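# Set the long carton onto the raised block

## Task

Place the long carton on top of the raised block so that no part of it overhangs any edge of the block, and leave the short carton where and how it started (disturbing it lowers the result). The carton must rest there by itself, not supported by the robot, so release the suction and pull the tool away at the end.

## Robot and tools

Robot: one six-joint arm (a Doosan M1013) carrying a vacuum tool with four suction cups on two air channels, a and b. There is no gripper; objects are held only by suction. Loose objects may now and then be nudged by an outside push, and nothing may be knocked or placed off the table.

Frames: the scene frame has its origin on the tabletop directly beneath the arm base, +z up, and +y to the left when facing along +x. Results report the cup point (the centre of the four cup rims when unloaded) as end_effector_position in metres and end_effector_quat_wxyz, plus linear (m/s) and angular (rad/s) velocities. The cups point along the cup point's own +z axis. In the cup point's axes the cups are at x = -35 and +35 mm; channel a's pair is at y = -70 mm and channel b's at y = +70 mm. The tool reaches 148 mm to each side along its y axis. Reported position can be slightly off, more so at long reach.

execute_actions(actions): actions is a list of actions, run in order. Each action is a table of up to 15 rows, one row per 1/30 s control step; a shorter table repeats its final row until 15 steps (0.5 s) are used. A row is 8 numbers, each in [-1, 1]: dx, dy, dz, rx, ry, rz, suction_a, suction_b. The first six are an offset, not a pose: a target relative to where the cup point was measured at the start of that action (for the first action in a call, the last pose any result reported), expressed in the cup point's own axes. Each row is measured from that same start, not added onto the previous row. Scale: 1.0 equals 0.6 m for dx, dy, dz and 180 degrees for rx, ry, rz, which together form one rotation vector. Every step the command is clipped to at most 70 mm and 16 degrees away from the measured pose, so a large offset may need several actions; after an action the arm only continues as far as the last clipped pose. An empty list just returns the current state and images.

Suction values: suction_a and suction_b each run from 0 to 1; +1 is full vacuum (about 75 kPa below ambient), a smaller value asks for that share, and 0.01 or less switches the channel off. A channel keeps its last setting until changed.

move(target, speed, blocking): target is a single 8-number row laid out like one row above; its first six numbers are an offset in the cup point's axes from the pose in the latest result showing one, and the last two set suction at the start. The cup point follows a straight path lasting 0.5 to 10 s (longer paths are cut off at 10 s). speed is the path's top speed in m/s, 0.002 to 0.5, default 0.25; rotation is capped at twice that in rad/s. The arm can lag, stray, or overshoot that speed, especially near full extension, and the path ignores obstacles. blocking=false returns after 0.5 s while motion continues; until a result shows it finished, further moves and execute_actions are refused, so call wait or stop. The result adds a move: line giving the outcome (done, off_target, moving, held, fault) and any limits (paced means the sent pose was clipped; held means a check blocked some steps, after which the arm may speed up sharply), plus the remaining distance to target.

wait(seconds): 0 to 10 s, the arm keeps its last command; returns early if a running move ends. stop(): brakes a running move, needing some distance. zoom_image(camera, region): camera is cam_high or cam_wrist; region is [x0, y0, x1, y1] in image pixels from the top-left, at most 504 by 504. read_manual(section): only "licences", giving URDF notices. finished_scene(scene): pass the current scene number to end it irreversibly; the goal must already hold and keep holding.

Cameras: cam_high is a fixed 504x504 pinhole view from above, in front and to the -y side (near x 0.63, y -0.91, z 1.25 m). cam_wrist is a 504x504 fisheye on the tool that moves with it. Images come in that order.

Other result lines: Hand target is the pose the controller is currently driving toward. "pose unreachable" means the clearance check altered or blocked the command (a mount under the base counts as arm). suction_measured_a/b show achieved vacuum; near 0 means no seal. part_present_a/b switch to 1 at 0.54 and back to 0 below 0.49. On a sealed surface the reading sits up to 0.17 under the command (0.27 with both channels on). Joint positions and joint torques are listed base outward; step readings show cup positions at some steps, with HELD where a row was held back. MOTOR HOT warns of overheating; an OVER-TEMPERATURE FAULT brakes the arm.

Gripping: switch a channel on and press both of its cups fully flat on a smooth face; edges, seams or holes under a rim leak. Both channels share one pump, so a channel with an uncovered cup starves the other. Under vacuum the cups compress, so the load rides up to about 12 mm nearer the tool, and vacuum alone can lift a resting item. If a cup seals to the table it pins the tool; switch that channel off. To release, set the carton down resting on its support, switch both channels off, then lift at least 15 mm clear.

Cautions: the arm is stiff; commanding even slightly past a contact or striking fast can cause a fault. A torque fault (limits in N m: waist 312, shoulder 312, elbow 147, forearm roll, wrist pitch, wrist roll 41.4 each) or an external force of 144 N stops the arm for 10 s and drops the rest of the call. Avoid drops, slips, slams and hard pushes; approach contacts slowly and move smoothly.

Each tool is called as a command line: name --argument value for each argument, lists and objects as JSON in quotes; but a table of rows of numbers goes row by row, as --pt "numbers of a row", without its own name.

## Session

execute_actions --actions '[]'

Scene clock: 0.00 s.
end_effector_position=(+0.6505, +0.0036, +0.5162) suction_measured_a=0.01 part_present_a=0 suction_measured_b=0.01 part_present_b=0 end_effector_quat_wxyz=(-0.001, +0.704, +0.710, -0.001) end_effector_velocity=(+0.000, +0.000, +0.000) end_effector_angular_velocity=(+0.000, -0.002, -0.001)
Joint positions: [-0.054  0.152  1.527 -0.001  1.464  1.517]
Joint velocities: [ 0.    -0.001  0.     0.    -0.002  0.001]
Joint torques (N m, as the joint torque sensors report them, + toward a larger angle): no reading
Hand target: +0.651, +0.004, +0.516; -0.001, +0.704, +0.710, -0.001
camera_calibration (this result's frames):
cam_wrist: T_world_to_cam=[[-0.998026, -0.00919183, -0.0621249, 0.696139], [-0.0448864, 0.796266, 0.603279, -0.239935], [0.0439227, 0.604877, -0.795107, 0.515845], [0, 0, 0, 1]] pos_world=[0.661338, -0.114572, 0.598147]

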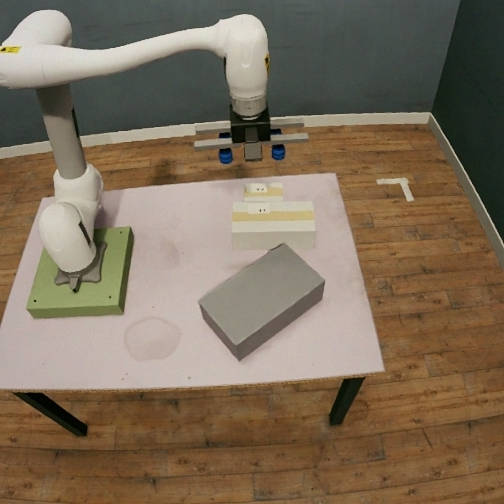

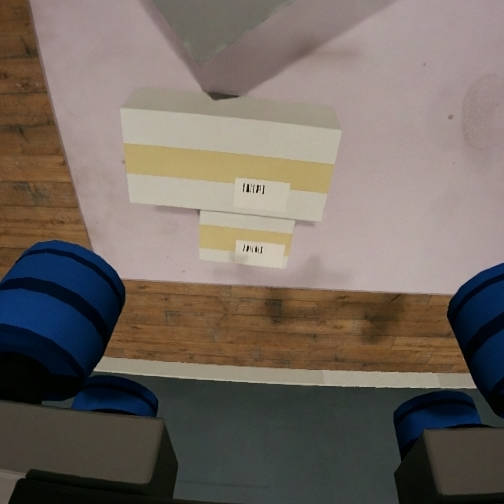

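zoom_image --camera "cam_high" --region '[180, 175, 370, 365]'

Region (180, 175, 370, 365) of cam_high's 504x504 image, scaled by 2.653, with more detail than that image has.

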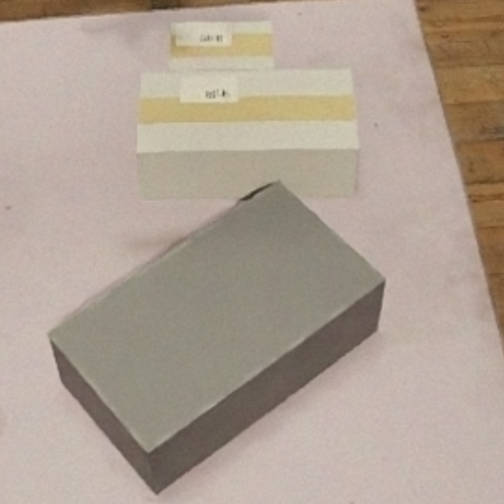

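move --target '[0.21,0.107,0.63,0,0,0.019,0,0]' --speed 0.4

zoom_image --camera "cam_high" --region '[210, 150, 340, 280]'

Scene clock: 22.37 s.
end_effector_position=(+0.7132, +0.1308, +0.1383) suction_measured_a=0.01 part_present_a=0 suction_measured_b=0.01 part_present_b=0 end_effector_quat_wxyz=(-0.001, +0.725, +0.689, -0.001) end_effector_velocity=(+0.000, -0.000, -0.000) end_effector_angular_velocity=(-0.000, -0.001, +0.001)
Joint positions: [ 0.126  0.51   1.776 -0.001  0.857  1.757]
Joint velocities: [ 0.     0.    -0.    -0.001 -0.001 -0.001]
Joint torques (N m, as the joint torque sensors report them, + toward a larger angle): [  4.28 -85.19 -35.17   3.36   0.15  -0.2 ]
Hand target: +0.713, +0.131, +0.138; -0.001, +0.725, +0.689, -0.001
Off the commanded pose: 0.001 m, 0 deg.
move: done
camera_calibration (this result's frames):
cam_wrist: T_world_to_cam=[[-0.996819, 0.0498086, -0.0622214, 0.72784], [0.00221115, 0.797658, 0.603106, -0.144203], [0.0796713, 0.601049, -0.795231, 0.110689], [0, 0, 0, 1]] pos_world=[0.717025, 0.0122421, 0.22028]

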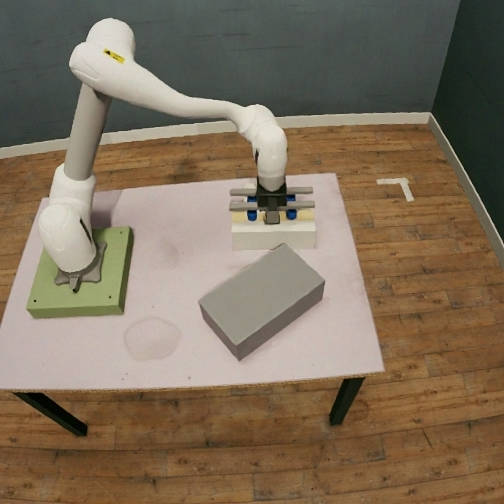

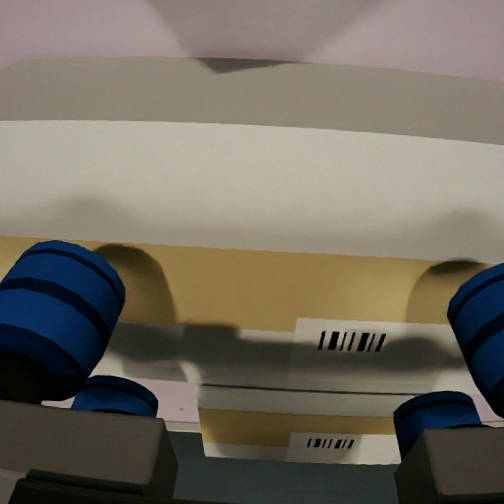

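Region (210, 150, 340, 280) of cam_high's 504x504 image, scaled by 3.877, with more detail than that image has.

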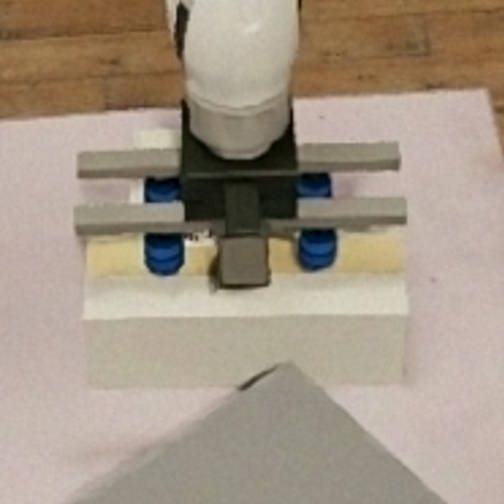

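move --target '[-0.012,0.005,0.04,0,0,0,0,0]' --speed 0.1

move --target '[0,0,0.028,0,0,0,1,1]' --speed 0.03

wait --seconds 1

Scene clock: 31.60 s.
end_effector_position=(+0.7158, +0.1235, +0.1143) suction_measured_a=0.01 part_present_a=0 suction_measured_b=0.01 part_present_b=0 end_effector_quat_wxyz=(-0.001, +0.725, +0.689, -0.001) end_effector_velocity=(-0.000, -0.000, -0.002) end_effector_angular_velocity=(-0.000, +0.001, -0.001)
Joint positions: [ 0.115  0.538  1.785 -0.001  0.82   1.746]
Joint velocities: [-0.     0.002  0.001  0.    -0.002  0.   ]
Joint torques (N m, as the joint torque sensors report them, + toward a larger angle): [  0.57 -87.99 -31.68   3.43   0.52  -0.65]
Hand target: +0.716, +0.123, +0.114; -0.001, +0.725, +0.689, -0.001
Off the commanded pose: 0.000 m, 0 deg.
move: done
camera_calibration (this result's frames):
cam_wrist: T_world_to_cam=[[-0.99682, 0.0497472, -0.0622464, 0.729301], [0.00214564, 0.797649, 0.603119, -0.123878], [0.0796542, 0.601067, -0.795219, 0.0957948], [0, 0, 0, 1]] pos_world=[0.719617, 0.00495146, 0.196287]

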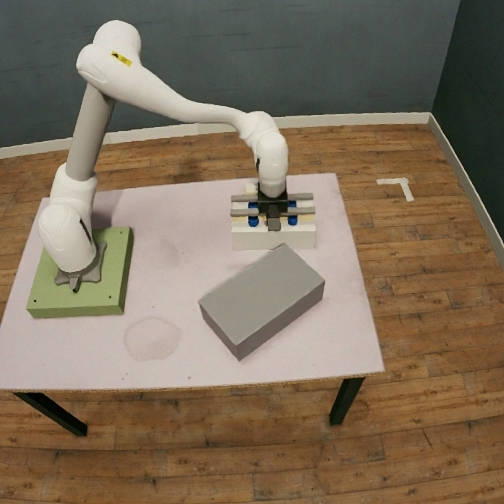

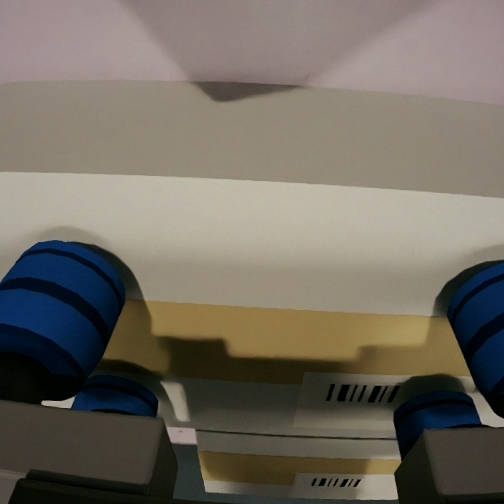

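Scene clock: 32.43 s.
end_effector_position=(+0.7158, +0.1235, +0.0975) suction_measured_a=0.46 part_present_a=0 suction_measured_b=0.46 part_present_b=0 end_effector_quat_wxyz=(-0.001, +0.725, +0.689, -0.001) end_effector_velocity=(+0.000, +0.000, +0.000) end_effector_angular_velocity=(-0.000, +0.000, -0.000)
Joint positions: [ 0.115  0.558  1.792 -0.001  0.794  1.746]
Joint velocities: [ 0.     0.    -0.001 -0.     0.001  0.   ]
Joint torques (N m, as the joint torque sensors report them, + toward a larger angle): [  2.04 -97.63 -36.03   2.37   0.26  -0.2 ]
Hand target: +0.716, +0.124, +0.098; -0.001, +0.725, +0.689, -0.001
Off the commanded pose: 0.000 m, 0 deg.
move: done
camera_calibration (this result's frames):
cam_wrist: T_world_to_cam=[[-0.996819, 0.0497301, -0.0622863, 0.728227], [0.00210585, 0.797634, 0.603138, -0.113743], [0.0796758, 0.601088, -0.795201, 0.0823976], [0, 0, 0, 1]] pos_world=[0.719585, 0.00498262, 0.179484]

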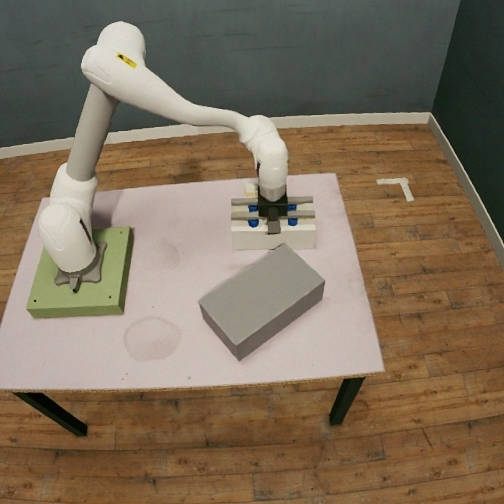

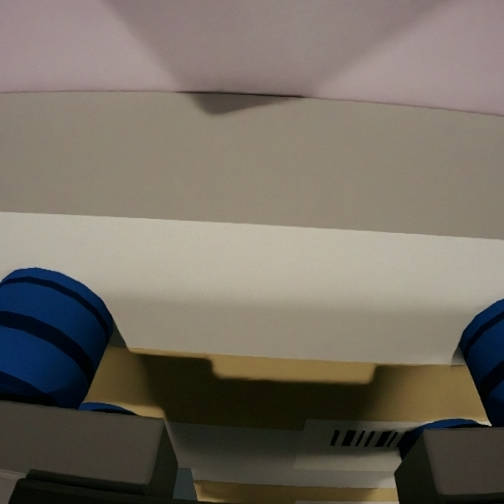

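Scene clock: 33.43 s.
end_effector_position=(+0.7158, +0.1235, +0.0975) suction_measured_a=0.73 part_present_a=1 suction_measured_b=0.73 part_present_b=1 end_effector_quat_wxyz=(-0.001, +0.725, +0.689, -0.001) end_effector_velocity=(-0.000, -0.000, -0.000) end_effector_angular_velocity=(-0.001, -0.000, -0.000)
Joint positions: [ 0.115  0.558  1.792 -0.001  0.794  1.746]
Joint velocities: [-0.    -0.     0.001 -0.001 -0.001  0.001]
Joint torques (N m, as the joint torque sensors report them, + toward a larger angle): [  0.98 -96.96 -38.8    3.38   0.22  -0.28]
Hand target: +0.716, +0.124, +0.098; -0.001, +0.725, +0.689, -0.001
Off the commanded pose: 0.000 m, 0 deg.
wait: 1.00 s; at rest by 0.17 s
camera_calibration (this result's frames):
cam_wrist: T_world_to_cam=[[-0.996821, 0.0497293, -0.0622475, 0.728214], [0.00212913, 0.797637, 0.603134, -0.113744], [0.0796444, 0.601084, -0.795207, 0.0824022], [0, 0, 0, 1]] pos_world=[0.719578, 0.00498197, 0.179459]

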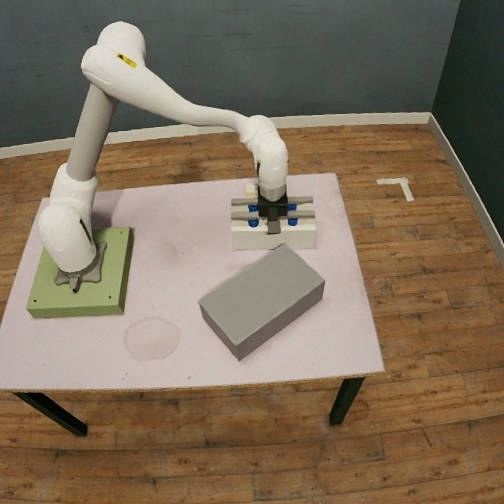

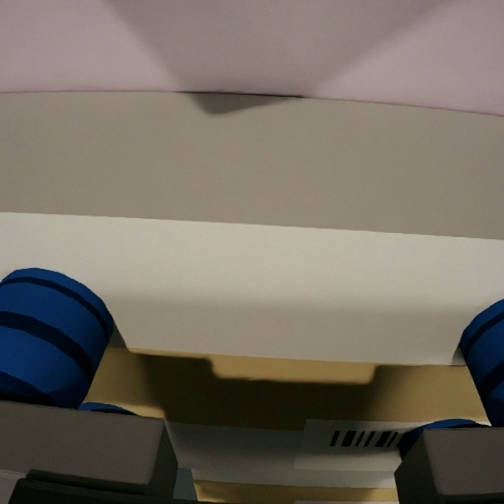

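move --target '[-0.008,0,-0.25,0,0,0,1,1]' --speed 0.2

move --target '[-0.525,-0.072,0,0,0,-0.217,1,1]' --speed 0.3

move --target '[0,0,0.035,0,0,0,1,1]' --speed 0.05

zoom_image --camera "cam_high" --region '[180, 190, 350, 365]'

Scene clock: 44.43 s.
end_effector_position=(+0.7157, +0.1184, +0.2475) suction_measured_a=0.74 part_present_a=1 suction_measured_b=0.74 part_present_b=1 end_effector_quat_wxyz=(-0.001, +0.725, +0.689, -0.001) end_effector_velocity=(-0.000, -0.000, +0.001) end_effector_angular_velocity=(-0.000, -0.000, +0.001)
Joint positions: [ 0.109  0.406  1.703 -0.001  1.035  1.74 ]
Joint velocities: [ 0.    -0.002 -0.001 -0.001  0.002 -0.   ]
Joint torques (N m, as the joint torque sensors report them, + toward a larger angle): [  2.62 -89.15 -44.59   3.88  -0.3   -0.15]
Hand target: +0.716, +0.118, +0.248; -0.001, +0.725, +0.689, -0.001
Off the commanded pose: 0.000 m, 0 deg.
move: done
camera_calibration (this result's frames):
cam_wrist: T_world_to_cam=[[-0.996817, 0.0499316, -0.0621569, 0.737706], [0.00235549, 0.79771, 0.603037, -0.200245], [0.0796938, 0.600971, -0.795288, 0.204709], [0, 0, 0, 1]] pos_world=[0.719515, -0.000122171, 0.329411]

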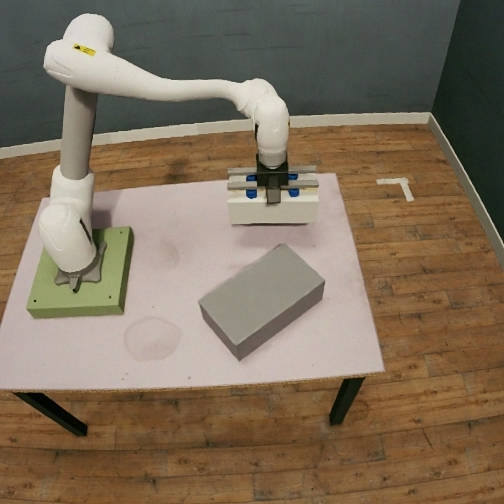

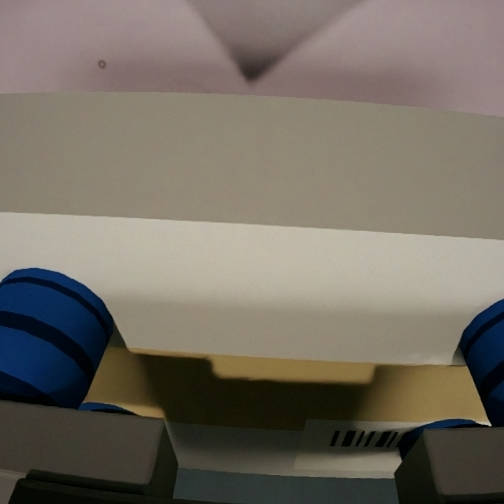

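Scene clock: 46.00 s.
end_effector_position=(+0.6560, -0.1938, +0.2469) suction_measured_a=0.74 part_present_a=1 suction_measured_b=0.74 part_present_b=1 end_effector_quat_wxyz=(-0.002, +0.453, +0.891, +0.000) end_effector_velocity=(+0.000, -0.001, -0.000) end_effector_angular_velocity=(+0.001, +0.000, +0.001)
Joint positions: [-0.345  0.348  1.789 -0.001  1.007  0.604]
Joint velocities: [-0.001  0.001 -0.001  0.001  0.001 -0.002]
Joint torques (N m, as the joint torque sensors report them, + toward a larger angle): [  2.17 -83.91 -45.16   3.68  -0.17  -0.03]
Hand target: +0.656, -0.194, +0.247; -0.002, +0.453, +0.891, +0.000
Off the commanded pose: 0.001 m, 0 deg.
move: done
camera_calibration (this result's frames):
cam_wrist: T_world_to_cam=[[-0.805478, -0.589214, -0.0634917, 0.444687], [-0.500643, 0.619213, 0.604923, 0.344131], [-0.317114, 0.519039, -0.793748, 0.640704], [0, 0, 0, 1]] pos_world=[0.733649, -0.283626, 0.328619]

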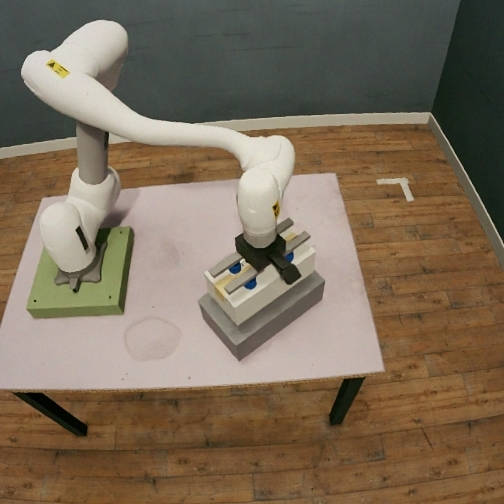

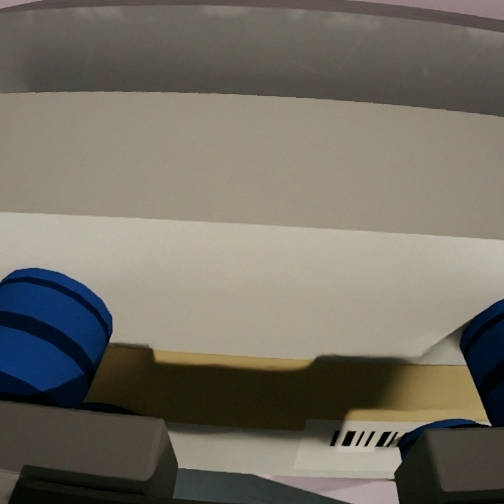

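Scene clock: 46.73 s.
end_effector_position=(+0.6559, -0.1937, +0.2260) suction_measured_a=0.74 part_present_a=1 suction_measured_b=0.74 part_present_b=1 end_effector_quat_wxyz=(-0.002, +0.453, +0.892, +0.000) end_effector_velocity=(-0.000, -0.000, -0.000) end_effector_angular_velocity=(-0.000, -0.000, +0.001)
Joint positions: [-0.346  0.367  1.805 -0.001  0.971  0.604]
Joint velocities: [-0.     0.     0.    -0.    -0.    -0.001]
Joint torques (N m, as the joint torque sensors report them, + toward a larger angle): [  3.67 -85.8  -44.27   4.28  -0.07  -0.29]
Hand target: +0.656, -0.194, +0.226; -0.002, +0.453, +0.892, +0.000
Off the commanded pose: 0.000 m, 0 deg.
move: done
camera_calibration (this result's frames):
cam_wrist: T_world_to_cam=[[-0.805456, -0.589238, -0.0635508, 0.443348], [-0.500692, 0.619177, 0.604919, 0.356811], [-0.317092, 0.519056, -0.793747, 0.624023], [0, 0, 0, 1]] pos_world=[0.733622, -0.283594, 0.30765]

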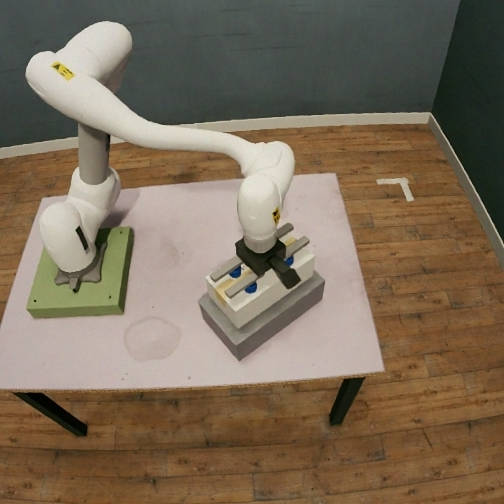

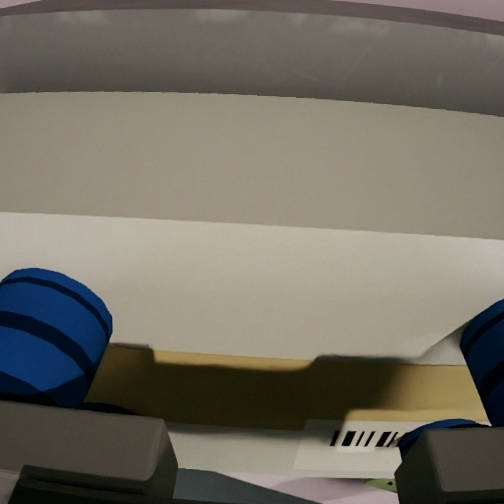

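Region (180, 190, 350, 365) of cam_high's 504x504 image, scaled by 2.880, with more detail than that image has; it fills the left 490 columns of this view, and the rest is white.

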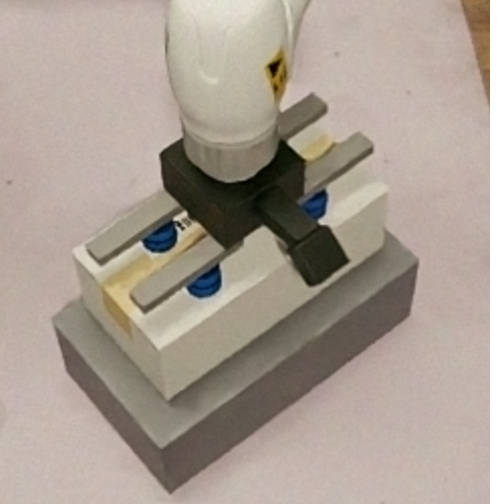

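move --target '[-0.022,0,0.008,0,0,0,1,1]' --speed 0.04

move --target '[0,0,0.008,0,0,0,1,1]' --speed 0.015

zoom_image --camera "cam_high" --region '[180, 190, 350, 365]'

Scene clock: 54.13 s.
end_effector_position=(+0.6637, -0.2044, +0.2211) suction_measured_a=0.74 part_present_a=1 suction_measured_b=0.74 part_present_b=1 end_effector_quat_wxyz=(-0.002, +0.453, +0.892, +0.000) end_effector_velocity=(-0.001, +0.000, +0.000) end_effector_angular_velocity=(+0.001, +0.001, +0.001)
Joint positions: [-0.356  0.386  1.788 -0.001  0.97   0.593]
Joint velocities: [-0.    -0.001  0.001  0.     0.001 -0.001]
Joint torques (N m, as the joint torque sensors report them, + toward a larger angle): [  4.51 -85.04 -43.82   3.58  -0.03   0.05]
Hand target: +0.664, -0.204, +0.221; -0.002, +0.453, +0.892, +0.000
Off the commanded pose: 0.000 m, 0 deg.
move: done
camera_calibration (this result's frames):
cam_wrist: T_world_to_cam=[[-0.805438, -0.589263, -0.0635486, 0.44299], [-0.500716, 0.619172, 0.604905, 0.370229], [-0.317101, 0.519033, -0.793758, 0.628181], [0, 0, 0, 1]] pos_world=[0.741377, -0.294244, 0.302822]

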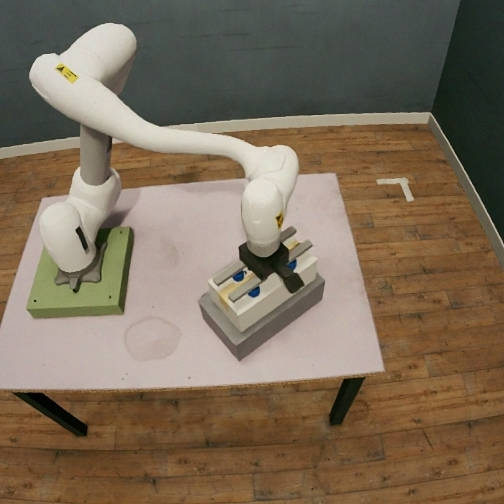

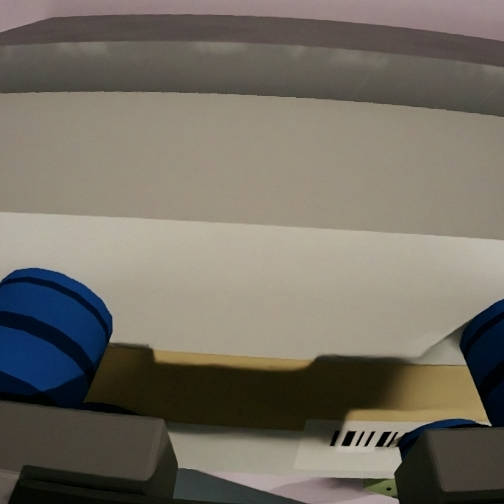

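Scene clock: 54.83 s.
end_effector_position=(+0.6637, -0.2044, +0.2163) suction_measured_a=0.74 part_present_a=1 suction_measured_b=0.74 part_present_b=1 end_effector_quat_wxyz=(-0.002, +0.453, +0.892, +0.000) end_effector_velocity=(-0.000, -0.000, -0.000) end_effector_angular_velocity=(-0.000, -0.000, -0.001)
Joint positions: [-0.356  0.39   1.791 -0.001  0.962  0.593]
Joint velocities: [-0.     0.     0.001 -0.    -0.001  0.001]
Joint torques (N m, as the joint torque sensors report them, + toward a larger angle): [  2.14 -85.57 -43.14   3.89   0.08   0.  ]
Hand target: +0.664, -0.204, +0.216; -0.002, +0.453, +0.892, +0.000
Off the commanded pose: 0.000 m, 0 deg.
move: done
camera_calibration (this result's frames):
cam_wrist: T_world_to_cam=[[-0.805433, -0.589268, -0.063561, 0.442686], [-0.50073, 0.619169, 0.604897, 0.373129], [-0.317091, 0.519031, -0.793763, 0.624373], [0, 0, 0, 1]] pos_world=[0.741374, -0.294238, 0.298037]

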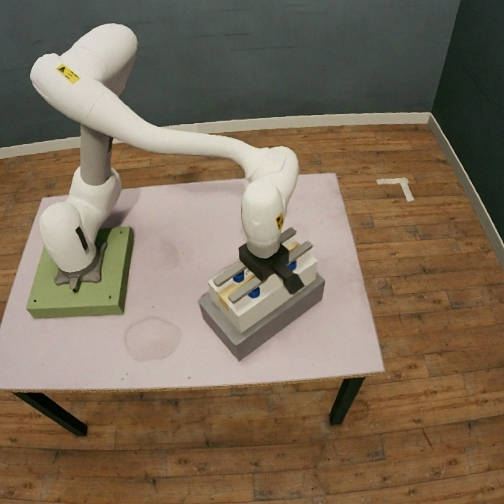

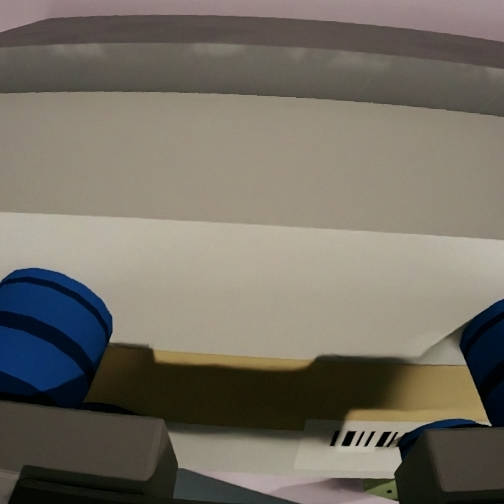

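Region (180, 190, 350, 365) of cam_high's 504x504 image, scaled by 2.880, with more detail than that image has; it fills the left 490 columns of this view, and the rest is white.

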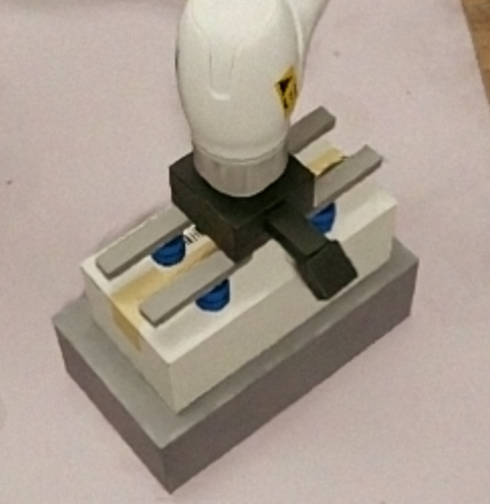

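execute_actions --actions '[[[0,0,0.005,0,0,0,1,1]]]'

execute_actions --actions '[[[0,0,0.004,0,0,0,1,1]]]'

Scene clock: 63.20 s.
end_effector_position=(+0.6637, -0.2044, +0.2134) suction_measured_a=0.74 part_present_a=1 suction_measured_b=0.74 part_present_b=1 end_effector_quat_wxyz=(-0.002, +0.453, +0.892, +0.000) end_effector_velocity=(-0.000, +0.000, -0.000) end_effector_angular_velocity=(+0.001, +0.001, -0.001)
Joint positions: [-0.356  0.393  1.794 -0.001  0.957  0.593]
Joint velocities: [-0.     0.     0.     0.     0.001  0.001]
Joint torques (N m, as the joint torque sensors report them, + toward a larger angle): [  2.8  -86.74 -43.22   3.75   0.28  -0.41]
Hand target: +0.664, -0.204, +0.213; -0.002, +0.453, +0.892, +0.000
Off the commanded pose: 0.000 m, 0 deg.
Step readings (end_effector_position):
0: (+0.6637, -0.2044, +0.2163)
1: (+0.6637, -0.2044, +0.2163)
2: (+0.6638, -0.2044, +0.2153)
4: (+0.6636, -0.2043, +0.2136)
8: (+0.6637, -0.2044, +0.2134)
15: end_effector_position above
camera_calibration (this result's frames):
cam_wrist: T_world_to_cam=[[-0.80543, -0.589272, -0.0635699, 0.442498], [-0.50074, 0.619167, 0.60489, 0.374945], [-0.317085, 0.519029, -0.793767, 0.621988], [0, 0, 0, 1]] pos_world=[0.741373, -0.294232, 0.295043]

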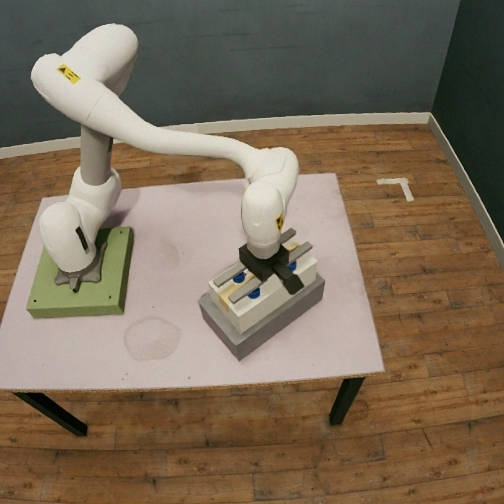

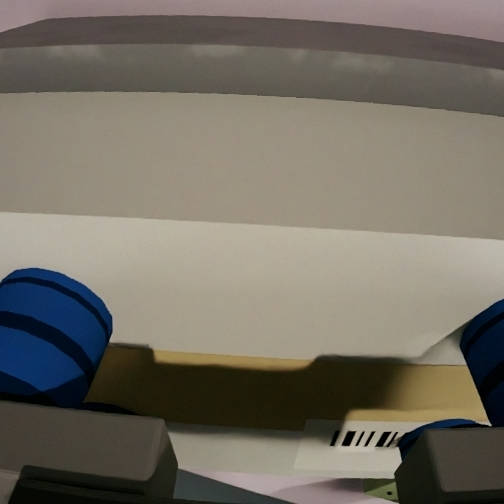

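Scene clock: 73.53 s.
end_effector_position=(+0.6640, -0.2045, +0.2125) suction_measured_a=0.74 part_present_a=1 suction_measured_b=0.74 part_present_b=1 end_effector_quat_wxyz=(-0.001, +0.453, +0.892, +0.000) end_effector_velocity=(-0.001, +0.000, -0.002) end_effector_angular_velocity=(+0.001, +0.004, +0.000)
Joint positions: [-0.356  0.394  1.794 -0.001  0.954  0.593]
Joint velocities: [-0.     0.001  0.002  0.     0.001 -0.   ]
Joint torques (N m, as the joint torque sensors report them, + toward a larger angle): [  1.54 -50.25 -25.65   3.49  -1.62   0.  ]
Hand target: +0.664, -0.204, +0.212; -0.001, +0.453, +0.892, +0.000
Off the commanded pose: 0.002 m, 0 deg.
FORCE FAULT: contact force on the arm reached its limit, and the arm stopped for 10 seconds. The contact can be on any part of the arm, not only on its tool. That time counts as 20 of the actions that you can send in this scene. The arm's remaining commands of this call were not run. The arm holds still and accepts commands again. Move the arm away from the contact; if what it grips holds it there, let go first. Pushing or pulling that hard again can fault the arm again.
Step readings (end_effector_position):
0: (+0.6637, -0.2044, +0.2134)
1: (+0.6637, -0.2044, +0.2133)
2: (+0.6638, -0.2044, +0.2126)
4: (+0.6640, -0.2045, +0.2120)
8: (+0.6639, -0.2044, +0.2115)
15: (+0.6640, -0.2045, +0.2125)
camera_calibration (this result's frames):
cam_wrist: T_world_to_cam=[[-0.805355, -0.5893, -0.0642641, 0.442705], [-0.501448, 0.619422, 0.604042, 0.376398], [-0.316155, 0.518693, -0.794357, 0.620863], [0, 0, 0, 1]] pos_world=[0.741567, -0.2943, 0.294277]

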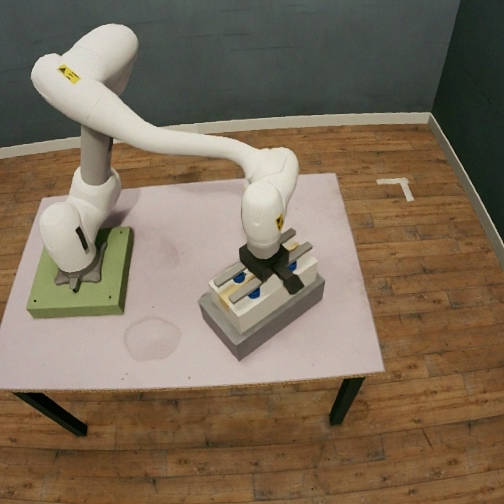

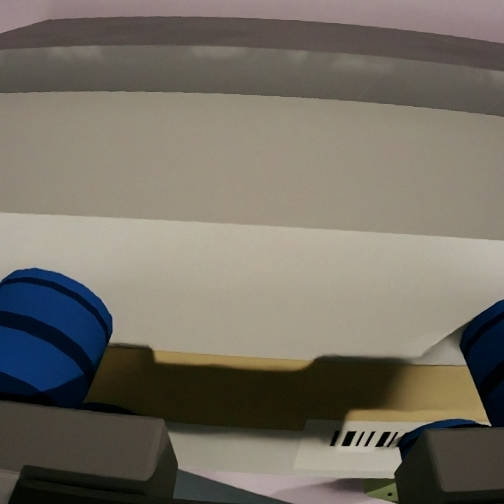

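The last step caused another force stop, but the carton is down on the block. Releasing and retreating.

execute_actions --actions '[[[0,0,-0.005,0,0,0,0,0]]]'

move --target '[0.05,0,-0.4,0,0,0,0,0]' --speed 0.3

zoom_image --camera "cam_high" --region '[170, 165, 370, 365]'

Scene clock: 78.23 s.
end_effector_position=(+0.6640, -0.2045, +0.2155) suction_measured_a=0.01 part_present_a=0 suction_measured_b=0.01 part_present_b=0 end_effector_quat_wxyz=(-0.001, +0.453, +0.892, +0.000) end_effector_velocity=(+0.001, -0.000, +0.001) end_effector_angular_velocity=(-0.001, -0.002, -0.000)
Joint positions: [-0.356  0.391  1.792 -0.001  0.959  0.593]
Joint velocities: [-0.    -0.001 -0.001 -0.    -0.001 -0.   ]
Joint torques (N m, as the joint torque sensors report them, + toward a larger angle): [  3.69 -51.57 -20.27   3.39   0.2   -0.04]
Hand target: +0.664, -0.204, +0.215; -0.001, +0.453, +0.892, +0.000
Off the commanded pose: 0.000 m, 0 deg.
Step readings (end_effector_position):
0: (+0.6640, -0.2045, +0.2125)
1: (+0.6640, -0.2045, +0.2125)
2: (+0.6639, -0.2044, +0.2135)
4: (+0.6641, -0.2045, +0.2152)
8: (+0.6640, -0.2045, +0.2154)
15: end_effector_position above
camera_calibration (this result's frames):
cam_wrist: T_world_to_cam=[[-0.805357, -0.589296, -0.0642659, 0.4429], [-0.501449, 0.619428, 0.604035, 0.374594], [-0.316147, 0.51869, -0.794362, 0.623246], [0, 0, 0, 1]] pos_world=[0.74157, -0.294307, 0.297278]

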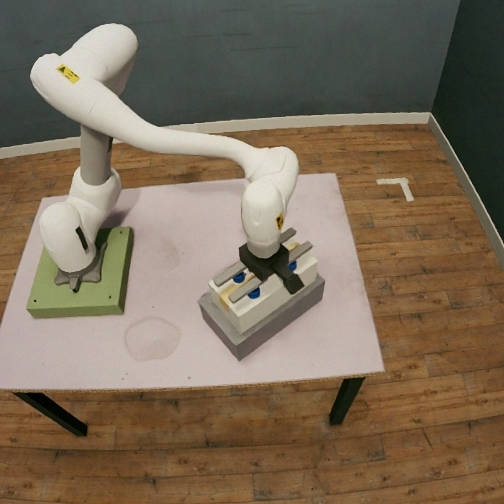

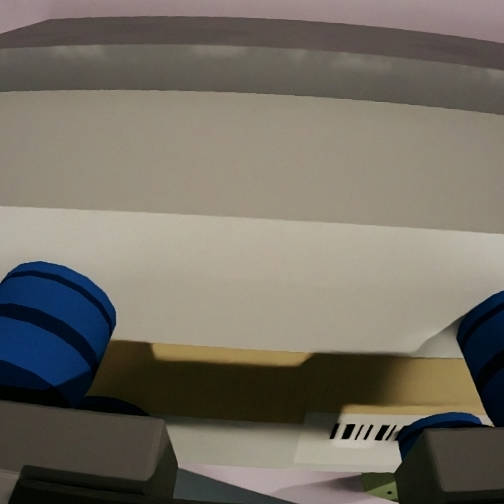

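Scene clock: 79.47 s.
end_effector_position=(+0.6464, -0.1806, +0.4555) suction_measured_a=0.01 part_present_a=0 suction_measured_b=0.01 part_present_b=0 end_effector_quat_wxyz=(-0.001, +0.453, +0.891, +0.000) end_effector_velocity=(-0.000, +0.000, +0.002) end_effector_angular_velocity=(-0.000, -0.002, -0.000)
Joint positions: [-0.331  0.2    1.58  -0.001  1.363  0.618]
Joint velocities: [-0.    -0.002 -0.001  0.001  0.001  0.   ]
Joint torques (N m, as the joint torque sensors report them, + toward a larger angle): [  1.6  -66.76 -45.07   4.12   0.09  -0.19]
Hand target: +0.646, -0.181, +0.456; -0.001, +0.453, +0.891, +0.000
Off the commanded pose: 0.000 m, 0 deg.
move: done
camera_calibration (this result's frames):
cam_wrist: T_world_to_cam=[[-0.805589, -0.589002, -0.0640537, 0.458302], [-0.501126, 0.619713, 0.60401, 0.205895], [-0.316068, 0.518682, -0.794399, 0.795938], [0, 0, 0, 1]] pos_world=[0.723953, -0.270494, 0.537285]

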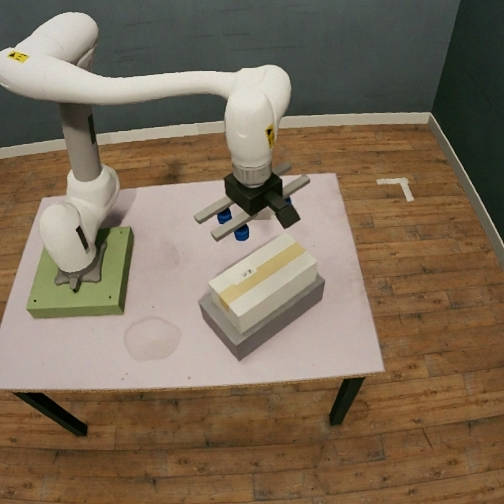

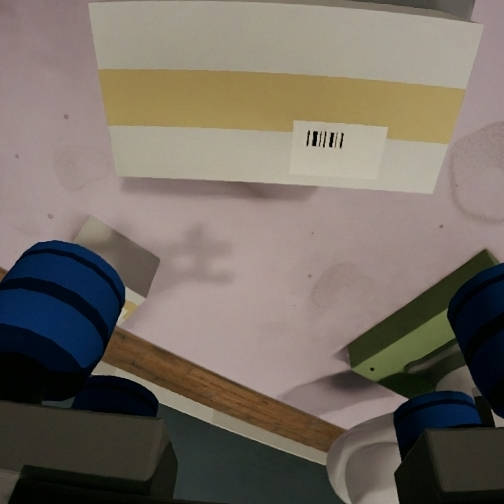

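Region (170, 165, 370, 365) of cam_high's 504x504 image, scaled by 2.520, with more detail than that image has.

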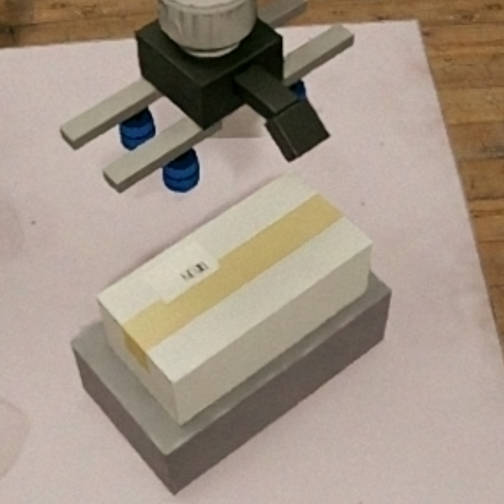

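finished_scene --scene 2

The scene is finished: the task was done.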